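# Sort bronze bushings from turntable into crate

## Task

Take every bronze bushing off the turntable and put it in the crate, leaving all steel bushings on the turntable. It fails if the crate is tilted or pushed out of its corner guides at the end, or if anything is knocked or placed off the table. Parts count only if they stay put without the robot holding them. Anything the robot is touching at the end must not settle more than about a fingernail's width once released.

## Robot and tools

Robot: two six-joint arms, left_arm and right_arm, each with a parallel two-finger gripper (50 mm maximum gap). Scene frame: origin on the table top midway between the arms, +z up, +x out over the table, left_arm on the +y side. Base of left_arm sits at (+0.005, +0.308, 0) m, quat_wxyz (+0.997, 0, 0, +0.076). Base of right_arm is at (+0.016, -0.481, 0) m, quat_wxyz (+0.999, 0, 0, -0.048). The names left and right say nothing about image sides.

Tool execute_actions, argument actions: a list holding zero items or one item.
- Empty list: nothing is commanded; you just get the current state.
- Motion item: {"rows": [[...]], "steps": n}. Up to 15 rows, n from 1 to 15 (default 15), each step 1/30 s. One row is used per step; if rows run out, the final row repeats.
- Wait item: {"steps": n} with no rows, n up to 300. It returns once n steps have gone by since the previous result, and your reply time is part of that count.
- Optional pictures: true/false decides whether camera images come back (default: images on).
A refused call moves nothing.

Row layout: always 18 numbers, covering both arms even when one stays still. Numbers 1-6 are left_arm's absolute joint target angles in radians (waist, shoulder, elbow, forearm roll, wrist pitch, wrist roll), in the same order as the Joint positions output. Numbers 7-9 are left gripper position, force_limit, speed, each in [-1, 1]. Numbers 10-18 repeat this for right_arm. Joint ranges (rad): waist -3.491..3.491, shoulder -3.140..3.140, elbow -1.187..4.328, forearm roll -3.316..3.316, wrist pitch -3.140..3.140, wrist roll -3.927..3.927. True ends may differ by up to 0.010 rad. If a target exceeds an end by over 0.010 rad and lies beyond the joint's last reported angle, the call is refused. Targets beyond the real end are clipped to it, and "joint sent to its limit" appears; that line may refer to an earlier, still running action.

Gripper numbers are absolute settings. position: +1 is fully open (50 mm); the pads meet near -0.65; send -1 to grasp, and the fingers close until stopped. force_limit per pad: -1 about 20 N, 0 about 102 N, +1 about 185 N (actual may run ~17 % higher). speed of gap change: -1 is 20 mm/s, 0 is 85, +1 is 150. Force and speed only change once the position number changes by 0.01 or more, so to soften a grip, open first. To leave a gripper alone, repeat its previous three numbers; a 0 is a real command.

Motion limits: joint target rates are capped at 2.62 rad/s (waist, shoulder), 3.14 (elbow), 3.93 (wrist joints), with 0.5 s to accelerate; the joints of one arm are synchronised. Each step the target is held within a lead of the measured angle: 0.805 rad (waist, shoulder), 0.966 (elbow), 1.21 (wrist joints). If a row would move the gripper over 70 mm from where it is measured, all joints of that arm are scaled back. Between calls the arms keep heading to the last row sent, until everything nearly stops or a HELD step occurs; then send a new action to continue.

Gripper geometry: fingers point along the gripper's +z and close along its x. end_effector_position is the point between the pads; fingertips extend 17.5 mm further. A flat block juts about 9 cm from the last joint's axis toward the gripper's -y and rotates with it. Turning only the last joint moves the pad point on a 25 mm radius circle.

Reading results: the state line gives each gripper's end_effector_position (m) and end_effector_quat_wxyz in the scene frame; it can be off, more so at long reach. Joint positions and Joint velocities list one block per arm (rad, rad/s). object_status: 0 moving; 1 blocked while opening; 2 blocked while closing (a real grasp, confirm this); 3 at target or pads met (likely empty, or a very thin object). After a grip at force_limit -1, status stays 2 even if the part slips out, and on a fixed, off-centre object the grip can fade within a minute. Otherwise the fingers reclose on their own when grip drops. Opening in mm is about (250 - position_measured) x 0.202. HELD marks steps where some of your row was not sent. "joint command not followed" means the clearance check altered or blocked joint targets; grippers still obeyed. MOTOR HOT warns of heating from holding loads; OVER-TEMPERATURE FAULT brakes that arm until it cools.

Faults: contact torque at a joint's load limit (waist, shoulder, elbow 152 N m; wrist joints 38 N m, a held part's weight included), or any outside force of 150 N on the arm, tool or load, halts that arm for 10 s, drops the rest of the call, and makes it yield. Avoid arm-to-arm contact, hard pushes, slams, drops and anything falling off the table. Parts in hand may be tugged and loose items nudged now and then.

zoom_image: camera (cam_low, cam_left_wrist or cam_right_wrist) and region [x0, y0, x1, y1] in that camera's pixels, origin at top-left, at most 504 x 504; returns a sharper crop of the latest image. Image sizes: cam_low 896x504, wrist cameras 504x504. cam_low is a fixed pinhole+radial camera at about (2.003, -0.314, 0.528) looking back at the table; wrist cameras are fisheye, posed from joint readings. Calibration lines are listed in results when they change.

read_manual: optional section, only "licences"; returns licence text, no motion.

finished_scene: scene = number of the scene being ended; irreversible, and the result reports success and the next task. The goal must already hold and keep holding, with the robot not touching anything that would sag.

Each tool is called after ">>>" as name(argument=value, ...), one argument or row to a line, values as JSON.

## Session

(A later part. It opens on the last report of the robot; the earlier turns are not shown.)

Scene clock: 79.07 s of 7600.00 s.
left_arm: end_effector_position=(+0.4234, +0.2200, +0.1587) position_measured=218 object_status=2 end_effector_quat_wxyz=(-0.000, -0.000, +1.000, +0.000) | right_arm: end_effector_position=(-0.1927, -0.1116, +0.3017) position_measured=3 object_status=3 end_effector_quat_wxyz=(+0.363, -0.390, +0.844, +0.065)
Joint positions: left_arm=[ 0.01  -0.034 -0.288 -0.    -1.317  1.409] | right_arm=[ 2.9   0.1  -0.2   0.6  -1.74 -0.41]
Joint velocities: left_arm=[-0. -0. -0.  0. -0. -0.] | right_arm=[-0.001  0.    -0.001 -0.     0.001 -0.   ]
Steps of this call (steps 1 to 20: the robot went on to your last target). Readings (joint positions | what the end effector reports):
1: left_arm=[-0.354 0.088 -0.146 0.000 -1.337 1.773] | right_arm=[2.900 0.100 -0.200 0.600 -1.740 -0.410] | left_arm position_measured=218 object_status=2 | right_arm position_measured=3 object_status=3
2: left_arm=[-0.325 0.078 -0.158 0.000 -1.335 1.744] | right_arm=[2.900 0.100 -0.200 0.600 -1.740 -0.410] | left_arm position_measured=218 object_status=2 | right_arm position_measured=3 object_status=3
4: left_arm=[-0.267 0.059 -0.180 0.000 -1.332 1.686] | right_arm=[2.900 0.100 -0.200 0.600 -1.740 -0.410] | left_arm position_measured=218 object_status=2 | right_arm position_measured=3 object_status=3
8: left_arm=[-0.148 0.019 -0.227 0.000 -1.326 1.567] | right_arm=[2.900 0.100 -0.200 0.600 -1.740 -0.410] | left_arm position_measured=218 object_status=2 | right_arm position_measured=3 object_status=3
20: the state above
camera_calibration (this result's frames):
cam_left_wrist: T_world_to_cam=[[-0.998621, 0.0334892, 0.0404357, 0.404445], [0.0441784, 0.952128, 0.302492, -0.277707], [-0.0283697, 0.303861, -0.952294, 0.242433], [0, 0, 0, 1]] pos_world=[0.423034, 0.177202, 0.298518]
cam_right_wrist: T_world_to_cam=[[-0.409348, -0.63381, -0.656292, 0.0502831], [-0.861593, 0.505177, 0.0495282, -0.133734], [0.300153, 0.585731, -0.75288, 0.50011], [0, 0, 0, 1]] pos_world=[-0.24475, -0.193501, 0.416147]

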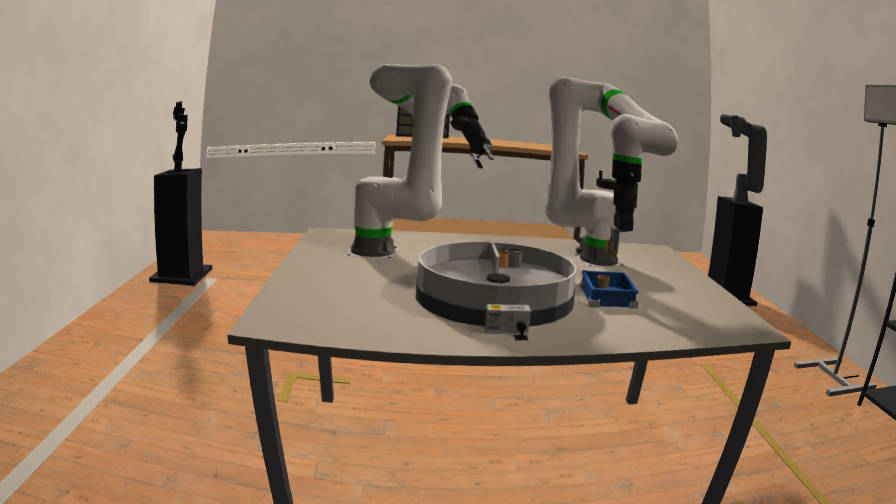

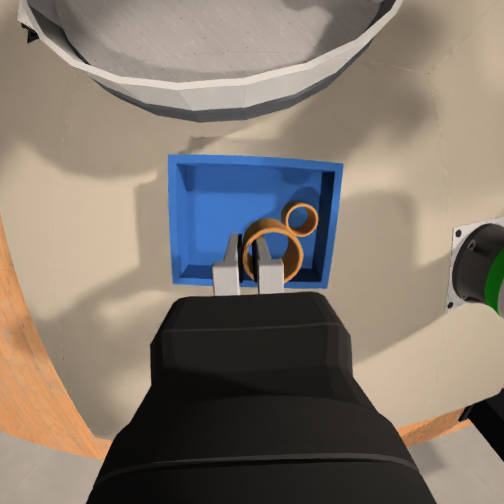

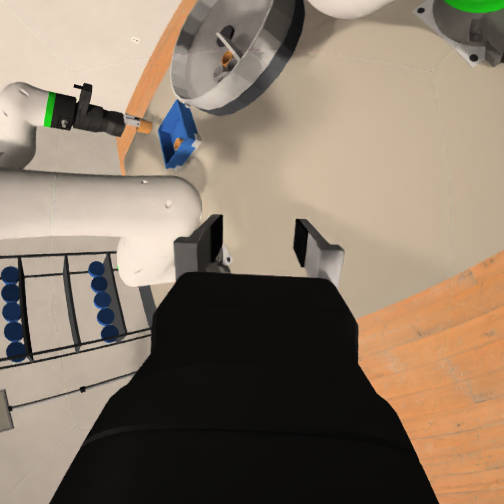

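>>> execute_actions(
  actions=[
    {"rows":[[0.01,0.074,-0.452,0,-1.045,1.409,-1,-0.7,-0.5,2.9,0.1,-0.2,0.6,-1.74,-0.41,1,0,0]],"steps":15},
  ],
  pictures=false,
)

>>> execute_actions(
  actions=[
    {"rows":[[0.01,0.074,-0.452,0,-1.045,1.409,-0.3,-0.7,-0.5,2.9,0.1,-0.2,0.6,-1.74,-0.41,1,0,0]],"steps":8},
  ],
  pictures=false,
)

>>> execute_actions(
  actions=[
    {"rows":[[0.01,-0.034,-0.288,0,-1.317,1.409,-0.3,-0.7,-0.5,2.9,0.1,-0.2,0.6,-1.74,-0.41,1,0,0]],"steps":15},
  ],
  pictures=false,
)

>>> execute_actions(
  actions=[
    {"rows":[[-0.741,0.156,-0.09,0,-1.325,2.16,-0.12,-0.7,-0.5,2.9,0.1,-0.2,0.6,-1.74,-0.41,1,0,0]],"steps":15},
  ],
  pictures=false,
)

>>> execute_actions(
  actions=[
    {"steps":20},
  ],
  pictures=false,
)

>>> execute_actions(
  actions=[
    {"rows":[[-0.741,0.198,-0.162,0,-1.211,2.16,-0.12,-0.7,-0.5,2.9,0.1,-0.2,0.6,-1.74,-0.41,1,0,0]],"steps":13},
  ],
)

>>> zoom_image(
  camera="cam_left_wrist",
  region=[180,150,340,310],
)

Scene clock: 89.37 s of 7600.00 s.
left_arm: end_effector_position=(+0.4234, +0.2199, +0.0502) position_measured=218 object_status=2 end_effector_quat_wxyz=(-0.000, -0.000, +1.000, -0.000) | right_arm: end_effector_position=(-0.1927, -0.1116, +0.3017) position_measured=3 object_status=3 end_effector_quat_wxyz=(+0.363, -0.390, +0.844, +0.065)
Joint positions: left_arm=[ 0.01   0.074 -0.452  0.    -1.045  1.409] | right_arm=[ 2.9   0.1  -0.2   0.6  -1.74 -0.41]
Joint velocities: left_arm=[ 0.     0.     0.     0.     0.002 -0.   ] | right_arm=[ 0.001  0.001 -0.001 -0.    -0.    -0.   ]
Steps of this call (steps 1 to 15: the robot went on to your last target; steps 16 to 294: nothing new was sent; steps 295 to 309: all 15 steps of this action). Readings (joint positions | what the end effector reports):
295: left_arm=[0.010 -0.034 -0.288 0.000 -1.317 1.409] | right_arm=[2.900 0.100 -0.200 0.600 -1.740 -0.410] | left_arm position_measured=218 object_status=2 | right_arm position_measured=3 object_status=3
296: left_arm=[0.010 -0.033 -0.290 0.000 -1.313 1.409] | right_arm=[2.900 0.100 -0.200 0.600 -1.740 -0.410] | left_arm position_measured=218 object_status=2 | right_arm position_measured=3 object_status=3
298: left_arm=[0.010 -0.021 -0.309 0.000 -1.282 1.409] | right_arm=[2.900 0.100 -0.200 0.600 -1.740 -0.410] | left_arm position_measured=218 object_status=2 | right_arm position_measured=3 object_status=3
302: left_arm=[0.010 0.035 -0.393 0.000 -1.144 1.409] | right_arm=[2.900 0.100 -0.200 0.600 -1.740 -0.410] | left_arm position_measured=218 object_status=2 | right_arm position_measured=3 object_status=3
309: the state above

Scene clock: 89.63 s of 7600.00 s.
left_arm: end_effector_position=(+0.4234, +0.2200, +0.0500) position_measured=198 object_status=0 end_effector_quat_wxyz=(-0.000, -0.000, +1.000, -0.000) | right_arm: end_effector_position=(-0.1927, -0.1116, +0.3017) position_measured=3 object_status=3 end_effector_quat_wxyz=(+0.363, -0.390, +0.844, +0.065)
Joint positions: left_arm=[ 0.01   0.074 -0.452  0.    -1.045  1.409] | right_arm=[ 2.9   0.1  -0.2   0.6  -1.74 -0.41]
Joint velocities: left_arm=[-0.     0.    -0.     0.001  0.     0.   ] | right_arm=[ 0.001 -0.    -0.    -0.     0.     0.   ]
Steps of this call (steps 1 to 8: all 8 steps of this action). Readings (joint positions | what the end effector reports):
1: left_arm=[0.010 0.074 -0.452 0.000 -1.045 1.409] | right_arm=[2.900 0.100 -0.200 0.600 -1.740 -0.410] | left_arm position_measured=216 object_status=0 | right_arm position_measured=3 object_status=3
2: left_arm=[0.010 0.074 -0.452 0.000 -1.045 1.409] | right_arm=[2.900 0.100 -0.200 0.600 -1.740 -0.410] | left_arm position_measured=207 object_status=0 | right_arm position_measured=3 object_status=3
4: left_arm=[0.010 0.074 -0.452 0.000 -1.045 1.409] | right_arm=[2.900 0.100 -0.200 0.600 -1.740 -0.410] | left_arm position_measured=198 object_status=0 | right_arm position_measured=3 object_status=3
8: the state above

Scene clock: 90.13 s of 7600.00 s.
left_arm: end_effector_position=(+0.4234, +0.2200, +0.1585) position_measured=198 object_status=3 end_effector_quat_wxyz=(-0.000, -0.000, +1.000, +0.000) | right_arm: end_effector_position=(-0.1927, -0.1116, +0.3017) position_measured=3 object_status=3 end_effector_quat_wxyz=(+0.363, -0.390, +0.844, +0.065)
Joint positions: left_arm=[ 0.01  -0.034 -0.288 -0.    -1.317  1.409] | right_arm=[ 2.9   0.1  -0.2   0.6  -1.74 -0.41]
Joint velocities: left_arm=[-0.     0.     0.001  0.    -0.003  0.   ] | right_arm=[ 0.001 -0.     0.     0.     0.001 -0.   ]
Steps of this call (steps 1 to 15: all 15 steps of this action). Readings (joint positions | what the end effector reports):
1: left_arm=[0.010 0.074 -0.452 0.000 -1.045 1.409] | right_arm=[2.900 0.100 -0.200 0.600 -1.740 -0.410] | left_arm position_measured=198 object_status=0 | right_arm position_measured=3 object_status=3
2: left_arm=[0.010 0.073 -0.451 -0.000 -1.046 1.409] | right_arm=[2.900 0.100 -0.200 0.600 -1.740 -0.410] | left_arm position_measured=198 object_status=0 | right_arm position_measured=3 object_status=3
4: left_arm=[0.010 0.062 -0.433 -0.000 -1.076 1.409] | right_arm=[2.900 0.100 -0.200 0.600 -1.740 -0.410] | left_arm position_measured=198 object_status=3 | right_arm position_measured=3 object_status=3
8: left_arm=[0.010 0.007 -0.350 -0.000 -1.214 1.409] | right_arm=[2.900 0.100 -0.200 0.600 -1.740 -0.410] | left_arm position_measured=198 object_status=3 | right_arm position_measured=3 object_status=3
15: the state above

Scene clock: 90.63 s of 7600.00 s.
left_arm: end_effector_position=(+0.4136, +0.0785, +0.1593) position_measured=171 object_status=3 end_effector_quat_wxyz=(-0.001, -0.000, +1.000, +0.000) | right_arm: end_effector_position=(-0.1927, -0.1116, +0.3017) position_measured=3 object_status=3 end_effector_quat_wxyz=(+0.363, -0.390, +0.844, +0.065)
Joint positions: left_arm=[-0.329  0.053 -0.199 -0.    -1.321  1.748] | right_arm=[ 2.9   0.1  -0.2   0.6  -1.74 -0.41]
Joint velocities: left_arm=[-0.869  0.216  0.23   0.    -0.009  0.864] | right_arm=[-0.    -0.     0.    -0.     0.001  0.   ]
Steps of this call (steps 1 to 15: all 15 steps of this action). Readings (joint positions | what the end effector reports):
1: left_arm=[0.010 -0.034 -0.288 -0.000 -1.317 1.409] | right_arm=[2.900 0.100 -0.200 0.600 -1.740 -0.410] | left_arm position_measured=195 object_status=0 | right_arm position_measured=3 object_status=3
2: left_arm=[0.008 -0.033 -0.288 -0.000 -1.317 1.410] | right_arm=[2.900 0.100 -0.200 0.600 -1.740 -0.410] | left_arm position_measured=186 object_status=0 | right_arm position_measured=3 object_status=3
4: left_arm=[-0.012 -0.027 -0.282 -0.000 -1.317 1.431] | right_arm=[2.900 0.100 -0.200 0.600 -1.740 -0.410] | left_arm position_measured=171 object_status=0 | right_arm position_measured=3 object_status=3
8: left_arm=[-0.119 0.001 -0.254 -0.000 -1.318 1.538] | right_arm=[2.900 0.100 -0.200 0.600 -1.740 -0.410] | left_arm position_measured=171 object_status=0 | right_arm position_measured=3 object_status=3
15: the state above

Scene clock: 91.30 s of 7600.00 s.
left_arm: end_effector_position=(+0.3331, -0.0918, +0.1573) position_measured=171 object_status=3 end_effector_quat_wxyz=(-0.000, -0.000, +1.000, +0.000) | right_arm: end_effector_position=(-0.1927, -0.1116, +0.3017) position_measured=3 object_status=3 end_effector_quat_wxyz=(+0.363, -0.390, +0.844, +0.065)
Joint positions: left_arm=[-0.741  0.156 -0.09   0.    -1.325  2.16 ] | right_arm=[ 2.9   0.1  -0.2   0.6  -1.74 -0.41]
Joint velocities: left_arm=[ 0.     0.    -0.     0.     0.     0.001] | right_arm=[ 0.     0.001  0.002  0.    -0.001  0.   ]
Steps of this call (steps 1 to 20: the robot went on to your last target). Readings (joint positions | what the end effector reports):
1: left_arm=[-0.358 0.060 -0.191 -0.000 -1.321 1.777] | right_arm=[2.900 0.100 -0.200 0.600 -1.740 -0.410] | left_arm position_measured=171 object_status=3 | right_arm position_measured=3 object_status=3
2: left_arm=[-0.387 0.068 -0.183 -0.000 -1.321 1.806] | right_arm=[2.900 0.100 -0.200 0.600 -1.740 -0.410] | left_arm position_measured=171 object_status=3 | right_arm position_measured=3 object_status=3
4: left_arm=[-0.445 0.082 -0.168 -0.000 -1.322 1.864] | right_arm=[2.900 0.100 -0.200 0.600 -1.740 -0.410] | left_arm position_measured=171 object_status=3 | right_arm position_measured=3 object_status=3
8: left_arm=[-0.559 0.111 -0.138 -0.000 -1.323 1.978] | right_arm=[2.900 0.100 -0.200 0.600 -1.740 -0.410] | left_arm position_measured=171 object_status=3 | right_arm position_measured=3 object_status=3
20: the state above

Scene clock: 91.73 s of 7600.00 s.
left_arm: end_effector_position=(+0.3351, -0.0931, +0.1075) position_measured=171 object_status=3 end_effector_quat_wxyz=(-0.000, -0.000, +1.000, +0.000) | right_arm: end_effector_position=(-0.1927, -0.1116, +0.3017) position_measured=3 object_status=3 end_effector_quat_wxyz=(+0.363, -0.390, +0.844, +0.065)
Joint positions: left_arm=[-0.741  0.198 -0.162  0.    -1.211  2.16 ] | right_arm=[ 2.9   0.1  -0.2   0.6  -1.74 -0.41]
Joint velocities: left_arm=[-0.    -0.001 -0.001  0.     0.002  0.   ] | right_arm=[-0.001 -0.    -0.001 -0.    -0.001 -0.   ]
Steps of this call (steps 1 to 13: all 13 steps of this action). Readings (joint positions | what the end effector reports):
1: left_arm=[-0.741 0.156 -0.090 0.000 -1.325 2.160] | right_arm=[2.900 0.100 -0.200 0.600 -1.740 -0.410] | left_arm position_measured=171 object_status=3 | right_arm position_measured=3 object_status=3
2: left_arm=[-0.741 0.157 -0.092 0.000 -1.323 2.160] | right_arm=[2.900 0.100 -0.200 0.600 -1.740 -0.410] | left_arm position_measured=171 object_status=3 | right_arm position_measured=3 object_status=3
4: left_arm=[-0.741 0.169 -0.112 0.000 -1.291 2.160] | right_arm=[2.900 0.100 -0.200 0.600 -1.740 -0.410] | left_arm position_measured=171 object_status=3 | right_arm position_measured=3 object_status=3
8: left_arm=[-0.741 0.198 -0.161 0.000 -1.213 2.160] | right_arm=[2.900 0.100 -0.200 0.600 -1.740 -0.410] | left_arm position_measured=171 object_status=3 | right_arm position_measured=3 object_status=3
13: the state above
camera_calibration (this result's frames):
cam_left_wrist: T_world_to_cam=[[-0.99862, 0.0334208, 0.0405035, 0.328759], [0.0441346, 0.952121, 0.302517, 0.0397754], [-0.0284539, 0.303888, -0.952283, 0.286338], [0, 0, 0, 1]] pos_world=[0.334698, -0.135873, 0.247326]
cam_right_wrist: T_world_to_cam=[[-0.409348, -0.63381, -0.656292, 0.0502831], [-0.861593, 0.505177, 0.0495282, -0.133734], [0.300152, 0.585731, -0.752879, 0.50011], [0, 0, 0, 1]] pos_world=[-0.24475, -0.193501, 0.416147]

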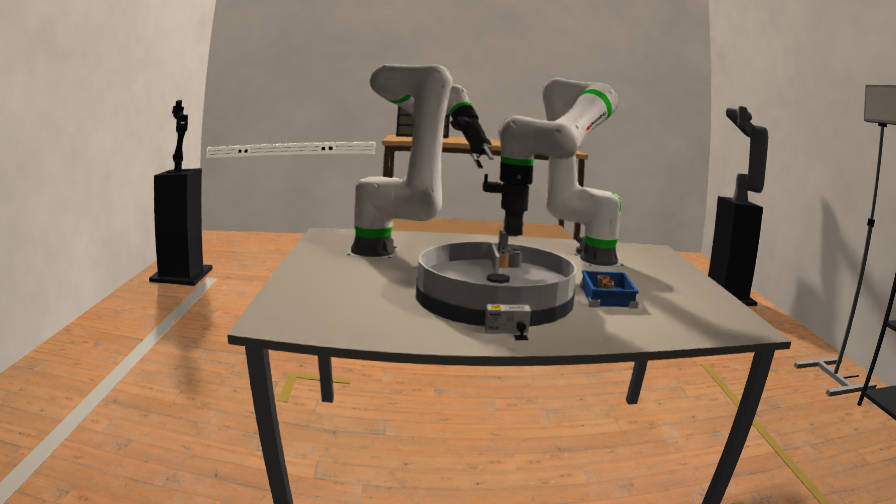

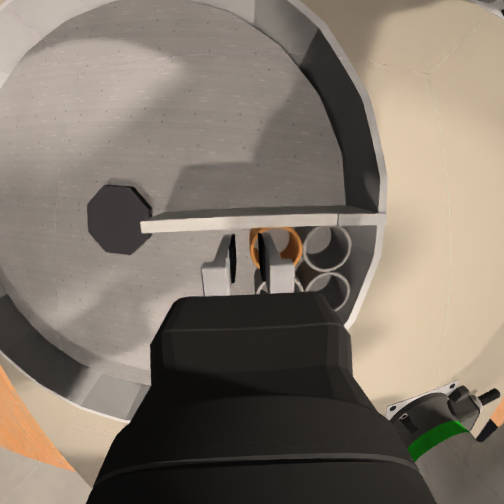

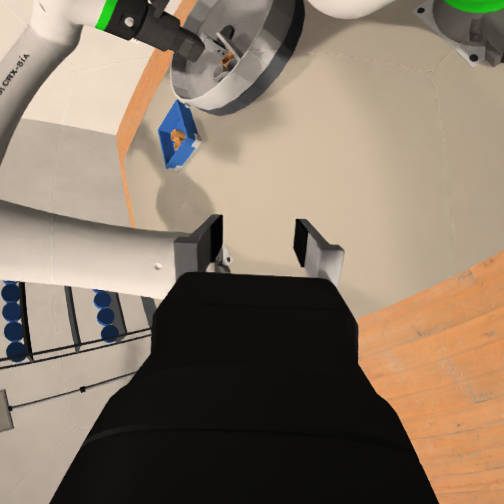

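Region (180, 150, 340, 310) of cam_left_wrist's 504x504 image, scaled by 3.150, with more detail than that image has.

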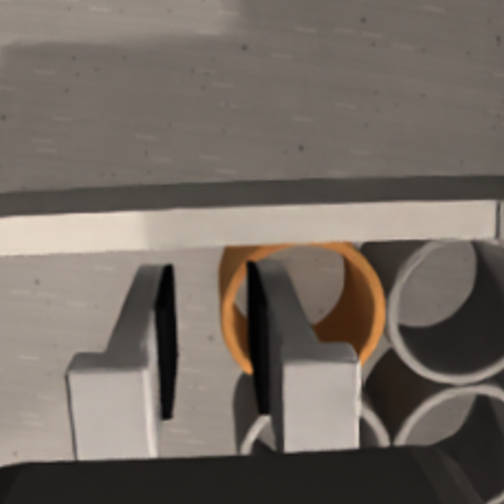

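>>> execute_actions(
  actions=[
    {"rows":[[-0.7445,0.184,-0.178,0,-1.209,2.163,-0.12,-0.7,-0.5,2.9,0.1,-0.2,0.6,-1.74,-0.41,1,0,0]],"steps":8},
  ],
  pictures=false,
)

>>> execute_actions(
  actions=[
    {"rows":[[-0.7445,0.205,-0.211,0,-1.155,2.163,-0.12,-0.7,-0.5,2.9,0.1,-0.2,0.6,-1.74,-0.41,1,0,0]],"steps":12},
  ],
  pictures=false,
)

>>> execute_actions(
  actions=[
    {"rows":[[-0.7445,0.205,-0.211,0,-1.155,2.163,-1,-0.7,-0.5,2.9,0.1,-0.2,0.6,-1.74,-0.41,1,0,0]],"steps":14},
  ],
  pictures=false,
)

>>> execute_actions(
  actions=[
    {"rows":[[-0.7445,0.137,-0.083,0,-1.351,2.163,-1,-0.7,-0.5,2.9,0.1,-0.2,0.6,-1.74,-0.41,1,0,0]],"steps":15},
  ],
  pictures=false,
)

>>> execute_actions(
  actions=[
    {"rows":[[-0.005,0.078,-0.17,0,-1.323,1.424,-1,-0.7,-0.5,2.9,0.1,-0.2,0.6,-1.74,-0.41,1,0,0]],"steps":15},
  ],
  pictures=false,
)

>>> execute_actions(
  actions=[
    {"steps":22},
  ],
)

Scene clock: 104.20 s of 7600.00 s.
left_arm: end_effector_position=(+0.3288, -0.0909, +0.1078) position_measured=171 object_status=3 end_effector_quat_wxyz=(-0.000, -0.000, +1.000, +0.000) | right_arm: end_effector_position=(-0.1927, -0.1116, +0.3017) position_measured=3 object_status=3 end_effector_quat_wxyz=(+0.363, -0.390, +0.844, +0.065)
Joint positions: left_arm=[-0.744  0.184 -0.178 -0.    -1.209  2.163] | right_arm=[ 2.9   0.1  -0.2   0.6  -1.74 -0.41]
Joint velocities: left_arm=[ 0.    -0.    -0.001  0.     0.     0.001] | right_arm=[ 0.    -0.001  0.     0.    -0.001 -0.   ]
Steps of this call (steps 1 to 15: the robot went on to your last target; steps 16 to 366: nothing new was sent; steps 367 to 374: all 8 steps of this action). Readings (joint positions | what the end effector reports):
367: left_arm=[-0.741 0.198 -0.162 -0.000 -1.211 2.160] | right_arm=[2.900 0.100 -0.200 0.600 -1.740 -0.410] | left_arm position_measured=171 object_status=3 | right_arm position_measured=3 object_status=3
368: left_arm=[-0.741 0.196 -0.165 -0.000 -1.211 2.160] | right_arm=[2.900 0.100 -0.200 0.600 -1.740 -0.410] | left_arm position_measured=171 object_status=3 | right_arm position_measured=3 object_status=3
370: left_arm=[-0.744 0.186 -0.176 -0.000 -1.209 2.163] | right_arm=[2.900 0.100 -0.200 0.600 -1.740 -0.410] | left_arm position_measured=171 object_status=3 | right_arm position_measured=3 object_status=3
374: the state above

Scene clock: 104.60 s of 7600.00 s.
left_arm: end_effector_position=(+0.3285, -0.0907, +0.0846) position_measured=171 object_status=3 end_effector_quat_wxyz=(-0.000, -0.000, +1.000, +0.000) | right_arm: end_effector_position=(-0.1927, -0.1116, +0.3017) position_measured=3 object_status=3 end_effector_quat_wxyz=(+0.363, -0.390, +0.844, +0.065)
Joint positions: left_arm=[-0.745  0.205 -0.211 -0.    -1.155  2.163] | right_arm=[ 2.9   0.1  -0.2   0.6  -1.74 -0.41]
Joint velocities: left_arm=[-0.     0.     0.001 -0.     0.    -0.   ] | right_arm=[ 0.    -0.     0.001  0.     0.001 -0.   ]
Steps of this call (steps 1 to 12: all 12 steps of this action). Readings (joint positions | what the end effector reports):
1: left_arm=[-0.744 0.184 -0.178 -0.000 -1.209 2.163] | right_arm=[2.900 0.100 -0.200 0.600 -1.740 -0.410] | left_arm position_measured=171 object_status=3 | right_arm position_measured=3 object_status=3
2: left_arm=[-0.745 0.185 -0.180 -0.000 -1.205 2.163] | right_arm=[2.900 0.100 -0.200 0.600 -1.740 -0.410] | left_arm position_measured=171 object_status=3 | right_arm position_measured=3 object_status=3
4: left_arm=[-0.745 0.196 -0.197 -0.000 -1.177 2.163] | right_arm=[2.900 0.100 -0.200 0.600 -1.740 -0.410] | left_arm position_measured=171 object_status=3 | right_arm position_measured=3 object_status=3
8: left_arm=[-0.745 0.205 -0.211 -0.000 -1.155 2.163] | right_arm=[2.900 0.100 -0.200 0.600 -1.740 -0.410] | left_arm position_measured=171 object_status=3 | right_arm position_measured=3 object_status=3
12: the state above

Scene clock: 105.07 s of 7600.00 s.
left_arm: end_effector_position=(+0.3285, -0.0907, +0.0847) position_measured=218 object_status=2 end_effector_quat_wxyz=(-0.000, -0.000, +1.000, +0.000) | right_arm: end_effector_position=(-0.1927, -0.1116, +0.3017) position_measured=3 object_status=3 end_effector_quat_wxyz=(+0.363, -0.390, +0.844, +0.065)
Joint positions: left_arm=[-0.745  0.205 -0.211 -0.    -1.155  2.163] | right_arm=[ 2.9   0.1  -0.2   0.6  -1.74 -0.41]
Joint velocities: left_arm=[-0.    -0.    -0.     0.001 -0.    -0.   ] | right_arm=[-0.    -0.     0.001  0.     0.     0.   ]
Steps of this call (steps 1 to 14: all 14 steps of this action). Readings (joint positions | what the end effector reports):
1: left_arm=[-0.745 0.205 -0.211 -0.000 -1.155 2.163] | right_arm=[2.900 0.100 -0.200 0.600 -1.740 -0.410] | left_arm position_measured=173 object_status=0 | right_arm position_measured=3 object_status=3
2: left_arm=[-0.745 0.205 -0.211 -0.000 -1.155 2.163] | right_arm=[2.900 0.100 -0.200 0.600 -1.740 -0.410] | left_arm position_measured=182 object_status=0 | right_arm position_measured=3 object_status=3
4: left_arm=[-0.745 0.205 -0.211 -0.000 -1.155 2.163] | right_arm=[2.900 0.100 -0.200 0.600 -1.740 -0.410] | left_arm position_measured=199 object_status=0 | right_arm position_measured=3 object_status=3
8: left_arm=[-0.745 0.205 -0.211 -0.000 -1.155 2.163] | right_arm=[2.900 0.100 -0.200 0.600 -1.740 -0.410] | left_arm position_measured=218 object_status=0 | right_arm position_measured=3 object_status=3
14: the state above

Scene clock: 105.57 s of 7600.00 s.
left_arm: end_effector_position=(+0.3275, -0.0901, +0.1693) position_measured=218 object_status=2 end_effector_quat_wxyz=(-0.000, -0.000, +1.000, -0.000) | right_arm: end_effector_position=(-0.1927, -0.1116, +0.3017) position_measured=3 object_status=3 end_effector_quat_wxyz=(+0.363, -0.390, +0.844, +0.065)
Joint positions: left_arm=[-0.745  0.137 -0.083  0.    -1.351  2.163] | right_arm=[ 2.9   0.1  -0.2   0.6  -1.74 -0.41]
Joint velocities: left_arm=[-0.    -0.    -0.    -0.    -0.001 -0.   ] | right_arm=[-0.001  0.     0.     0.     0.     0.   ]
Steps of this call (steps 1 to 15: all 15 steps of this action). Readings (joint positions | what the end effector reports):
1: left_arm=[-0.745 0.205 -0.211 -0.000 -1.155 2.163] | right_arm=[2.900 0.100 -0.200 0.600 -1.740 -0.410] | left_arm position_measured=218 object_status=2 | right_arm position_measured=3 object_status=3
2: left_arm=[-0.745 0.204 -0.209 -0.000 -1.157 2.163] | right_arm=[2.900 0.100 -0.200 0.600 -1.740 -0.410] | left_arm position_measured=218 object_status=2 | right_arm position_measured=3 object_status=3
4: left_arm=[-0.745 0.193 -0.189 -0.000 -1.189 2.163] | right_arm=[2.900 0.100 -0.200 0.600 -1.740 -0.410] | left_arm position_measured=218 object_status=2 | right_arm position_measured=3 object_status=3
8: left_arm=[-0.745 0.149 -0.106 0.000 -1.315 2.163] | right_arm=[2.900 0.100 -0.200 0.600 -1.740 -0.410] | left_arm position_measured=218 object_status=2 | right_arm position_measured=3 object_status=3
15: the state above

Scene clock: 106.07 s of 7600.00 s.
left_arm: end_effector_position=(+0.4169, +0.0330, +0.1649) position_measured=218 object_status=2 end_effector_quat_wxyz=(-0.001, -0.000, +1.000, +0.000) | right_arm: end_effector_position=(-0.1927, -0.1116, +0.3017) position_measured=3 object_status=3 end_effector_quat_wxyz=(+0.363, -0.390, +0.844, +0.065)
Joint positions: left_arm=[-0.425  0.112 -0.122  0.    -1.338  1.844] | right_arm=[ 2.9   0.1  -0.2   0.6  -1.74 -0.41]
Joint velocities: left_arm=[ 0.827 -0.066 -0.094 -0.001  0.03  -0.821] | right_arm=[-0.     0.     0.     0.    -0.001 -0.   ]
Steps of this call (steps 1 to 15: all 15 steps of this action). Readings (joint positions | what the end effector reports):
1: left_arm=[-0.745 0.137 -0.083 0.000 -1.351 2.163] | right_arm=[2.900 0.100 -0.200 0.600 -1.740 -0.410] | left_arm position_measured=218 object_status=2 | right_arm position_measured=3 object_status=3
2: left_arm=[-0.743 0.137 -0.084 0.000 -1.351 2.162] | right_arm=[2.900 0.100 -0.200 0.600 -1.740 -0.410] | left_arm position_measured=218 object_status=2 | right_arm position_measured=3 object_status=3
4: left_arm=[-0.722 0.135 -0.088 0.000 -1.350 2.141] | right_arm=[2.900 0.100 -0.200 0.600 -1.740 -0.410] | left_arm position_measured=218 object_status=2 | right_arm position_measured=3 object_status=3
8: left_arm=[-0.620 0.127 -0.100 0.000 -1.345 2.038] | right_arm=[2.900 0.100 -0.200 0.600 -1.740 -0.410] | left_arm position_measured=218 object_status=2 | right_arm position_measured=3 object_status=3
15: the state above

Scene clock: 106.80 s of 7600.00 s.
left_arm: end_effector_position=(+0.4684, +0.2205, +0.1602) position_measured=218 object_status=2 end_effector_quat_wxyz=(-0.000, -0.000, +1.000, +0.000) | right_arm: end_effector_position=(-0.1927, -0.1116, +0.3017) position_measured=3 object_status=3 end_effector_quat_wxyz=(+0.363, -0.390, +0.844, +0.065)
Joint positions: left_arm=[-0.005  0.078 -0.17  -0.    -1.323  1.424] | right_arm=[ 2.9   0.1  -0.2   0.6  -1.74 -0.41]
Joint velocities: left_arm=[-0.    -0.     0.001 -0.     0.    -0.001] | right_arm=[-0.001  0.     0.     0.    -0.001  0.   ]
Steps of this call (steps 1 to 22: the robot went on to your last target). Readings (joint positions | what the end effector reports):
1: left_arm=[-0.397 0.109 -0.125 0.000 -1.337 1.816] | right_arm=[2.900 0.100 -0.200 0.600 -1.740 -0.410] | left_arm position_measured=218 object_status=2 | right_arm position_measured=3 object_status=3
2: left_arm=[-0.369 0.107 -0.128 0.000 -1.336 1.788] | right_arm=[2.900 0.100 -0.200 0.600 -1.740 -0.410] | left_arm position_measured=218 object_status=2 | right_arm position_measured=3 object_status=3
4: left_arm=[-0.313 0.103 -0.135 0.000 -1.334 1.732] | right_arm=[2.900 0.100 -0.200 0.600 -1.740 -0.410] | left_arm position_measured=218 object_status=2 | right_arm position_measured=3 object_status=3
8: left_arm=[-0.201 0.094 -0.148 0.000 -1.330 1.620] | right_arm=[2.900 0.100 -0.200 0.600 -1.740 -0.410] | left_arm position_measured=218 object_status=2 | right_arm position_measured=3 object_status=3
22: the state above
camera_calibration (this result's frames):
cam_left_wrist: T_world_to_cam=[[-0.99862, 0.0335006, 0.0404418, 0.449302], [0.0441918, 0.95212, 0.302514, -0.280704], [-0.0283711, 0.303883, -0.952287, 0.244946], [0, 0, 0, 1]] pos_world=[0.468036, 0.177777, 0.300005]
cam_right_wrist: T_world_to_cam=[[-0.409348, -0.63381, -0.656292, 0.0502831], [-0.861593, 0.505177, 0.0495281, -0.133734], [0.300153, 0.585731, -0.752879, 0.50011], [0, 0, 0, 1]] pos_world=[-0.24475, -0.193501, 0.416147]

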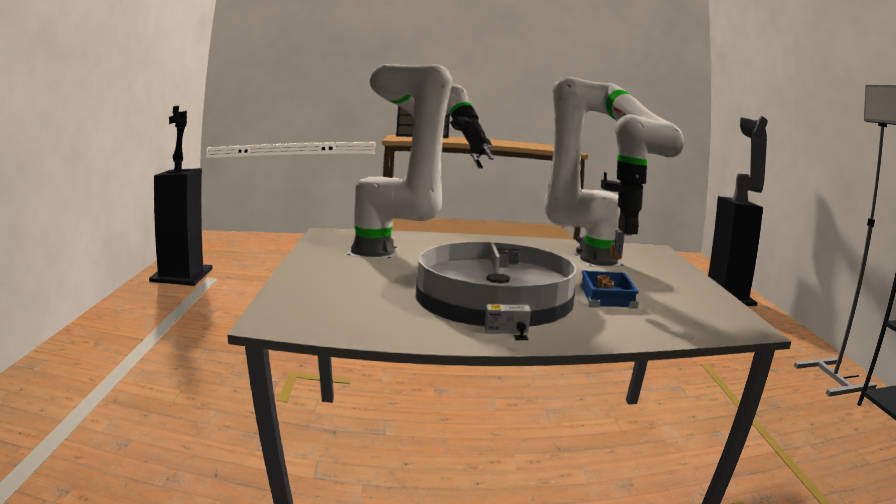

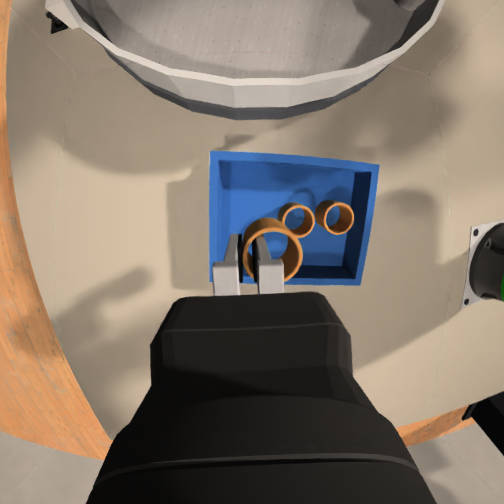

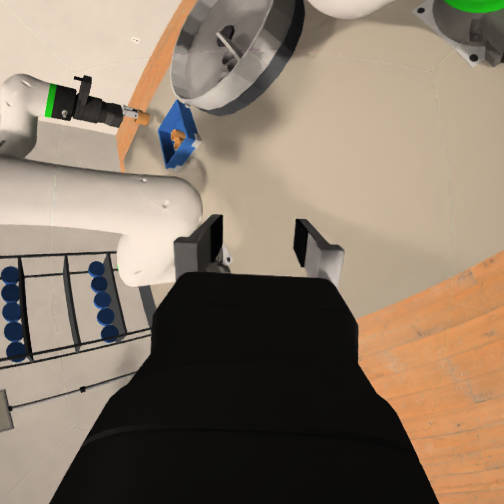

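Inner wall is about 30 mm away, which is enough clearance.

>>> execute_actions(
  actions=[
    {"rows":[[-0.005,0.181,-0.33,0,-1.06,1.424,-1,-0.7,-0.5,2.9,0.1,-0.2,0.6,-1.74,-0.41,1,0,0]],"steps":15},
  ],
  pictures=false,
)

>>> execute_actions(
  actions=[
    {"rows":[[-0.005,0.181,-0.33,0,-1.06,1.424,-0.3,-0.7,-0.5,2.9,0.1,-0.2,0.6,-1.74,-0.41,1,0,0]],"steps":8},
  ],
  pictures=false,
)

>>> execute_actions(
  actions=[
    {"rows":[[-0.005,0.078,-0.17,0,-1.323,1.424,-0.3,-0.7,-0.5,2.9,0.1,-0.2,0.6,-1.74,-0.41,1,0,0]],"steps":15},
  ],
)

Scene clock: 112.03 s of 7600.00 s.
left_arm: end_effector_position=(+0.4686, +0.2205, +0.0502) position_measured=218 object_status=2 end_effector_quat_wxyz=(-0.000, -0.000, +1.000, -0.000) | right_arm: end_effector_position=(-0.1927, -0.1116, +0.3017) position_measured=3 object_status=3 end_effector_quat_wxyz=(+0.363, -0.390, +0.844, +0.065)
Joint positions: left_arm=[-0.005  0.181 -0.33   0.    -1.06   1.424] | right_arm=[ 2.9   0.1  -0.2   0.6  -1.74 -0.41]
Joint velocities: left_arm=[ 0.     0.     0.     0.     0.002 -0.   ] | right_arm=[ 0.    -0.     0.001  0.     0.001  0.   ]
Steps of this call (steps 1 to 30: the robot went on to your last target; steps 31 to 142: nothing new was sent; steps 143 to 157: all 15 steps of this action). Readings (joint positions | what the end effector reports):
143: left_arm=[-0.005 0.078 -0.170 0.000 -1.323 1.424] | right_arm=[2.900 0.100 -0.200 0.600 -1.740 -0.410] | left_arm position_measured=218 object_status=2 | right_arm position_measured=3 object_status=3
144: left_arm=[-0.005 0.079 -0.172 0.000 -1.319 1.424] | right_arm=[2.900 0.100 -0.200 0.600 -1.740 -0.410] | left_arm position_measured=218 object_status=2 | right_arm position_measured=3 object_status=3
146: left_arm=[-0.005 0.091 -0.191 0.000 -1.288 1.424] | right_arm=[2.900 0.100 -0.200 0.600 -1.740 -0.410] | left_arm position_measured=218 object_status=2 | right_arm position_measured=3 object_status=3
150: left_arm=[-0.005 0.145 -0.274 0.000 -1.153 1.424] | right_arm=[2.900 0.100 -0.200 0.600 -1.740 -0.410] | left_arm position_measured=218 object_status=2 | right_arm position_measured=3 object_status=3
157: the state above

Scene clock: 112.30 s of 7600.00 s.
left_arm: end_effector_position=(+0.4686, +0.2206, +0.0501) position_measured=198 object_status=0 end_effector_quat_wxyz=(-0.000, -0.000, +1.000, -0.000) | right_arm: end_effector_position=(-0.1927, -0.1116, +0.3017) position_measured=3 object_status=3 end_effector_quat_wxyz=(+0.363, -0.390, +0.844, +0.065)
Joint positions: left_arm=[-0.005  0.181 -0.33   0.    -1.06   1.424] | right_arm=[ 2.9   0.1  -0.2   0.6  -1.74 -0.41]
Joint velocities: left_arm=[-0.     0.    -0.    -0.001  0.     0.   ] | right_arm=[-0.     0.    -0.001 -0.    -0.001  0.   ]
Steps of this call (steps 1 to 8: all 8 steps of this action). Readings (joint positions | what the end effector reports):
1: left_arm=[-0.005 0.181 -0.330 0.000 -1.060 1.424] | right_arm=[2.900 0.100 -0.200 0.600 -1.740 -0.410] | left_arm position_measured=216 object_status=0 | right_arm position_measured=3 object_status=3
2: left_arm=[-0.005 0.181 -0.330 0.000 -1.060 1.424] | right_arm=[2.900 0.100 -0.200 0.600 -1.740 -0.410] | left_arm position_measured=207 object_status=0 | right_arm position_measured=3 object_status=3
4: left_arm=[-0.005 0.181 -0.330 0.000 -1.060 1.424] | right_arm=[2.900 0.100 -0.200 0.600 -1.740 -0.410] | left_arm position_measured=198 object_status=0 | right_arm position_measured=3 object_status=3
8: the state above

Scene clock: 112.80 s of 7600.00 s.
left_arm: end_effector_position=(+0.4684, +0.2206, +0.1600) position_measured=198 object_status=3 end_effector_quat_wxyz=(-0.000, -0.000, +1.000, +0.000) | right_arm: end_effector_position=(-0.1927, -0.1116, +0.3017) position_measured=3 object_status=3 end_effector_quat_wxyz=(+0.363, -0.390, +0.844, +0.065)
Joint positions: left_arm=[-0.005  0.078 -0.17  -0.    -1.323  1.424] | right_arm=[ 2.9   0.1  -0.2   0.6  -1.74 -0.41]
Joint velocities: left_arm=[-0.     0.     0.001  0.001 -0.003 -0.   ] | right_arm=[-0.    -0.    -0.    -0.    -0.001  0.   ]
Steps of this call (steps 1 to 15: all 15 steps of this action). Readings (joint positions | what the end effector reports):
1: left_arm=[-0.005 0.181 -0.330 0.000 -1.060 1.424] | right_arm=[2.900 0.100 -0.200 0.600 -1.740 -0.410] | left_arm position_measured=198 object_status=0 | right_arm position_measured=3 object_status=3
2: left_arm=[-0.005 0.180 -0.329 -0.000 -1.061 1.424] | right_arm=[2.900 0.100 -0.200 0.600 -1.740 -0.410] | left_arm position_measured=198 object_status=0 | right_arm position_measured=3 object_status=3
4: left_arm=[-0.005 0.169 -0.311 -0.000 -1.091 1.424] | right_arm=[2.900 0.100 -0.200 0.600 -1.740 -0.410] | left_arm position_measured=198 object_status=3 | right_arm position_measured=3 object_status=3
8: left_arm=[-0.005 0.116 -0.229 -0.000 -1.226 1.424] | right_arm=[2.900 0.100 -0.200 0.600 -1.740 -0.410] | left_arm position_measured=198 object_status=3 | right_arm position_measured=3 object_status=3
15: the state above
camera_calibration (this result's frames):
cam_left_wrist: T_world_to_cam=[[-0.998613, 0.0335256, 0.0406039, 0.449238], [0.0442692, 0.952071, 0.302655, -0.280773], [-0.0285111, 0.304033, -0.952235, 0.244767], [0, 0, 0, 1]] pos_world=[0.468023, 0.177838, 0.299812]
cam_right_wrist: T_world_to_cam=[[-0.409348, -0.63381, -0.656292, 0.0502831], [-0.861593, 0.505177, 0.0495284, -0.133734], [0.300152, 0.585731, -0.75288, 0.50011], [0, 0, 0, 1]] pos_world=[-0.24475, -0.193501, 0.416147]

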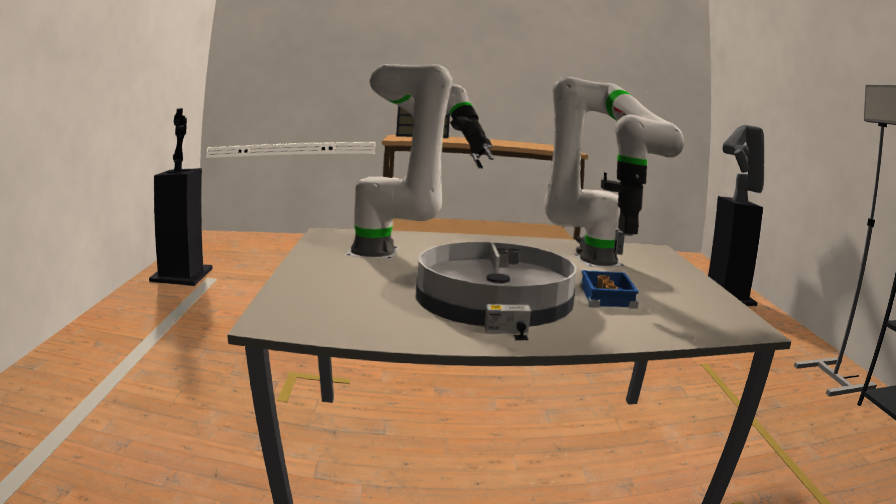

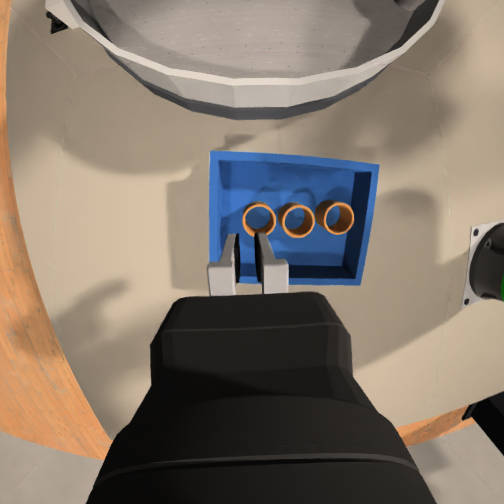

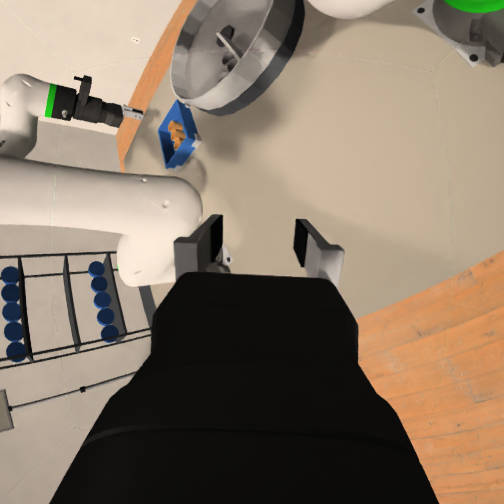

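>>> finished_scene(
  scene=2,
)

The scene is finished: the task was done.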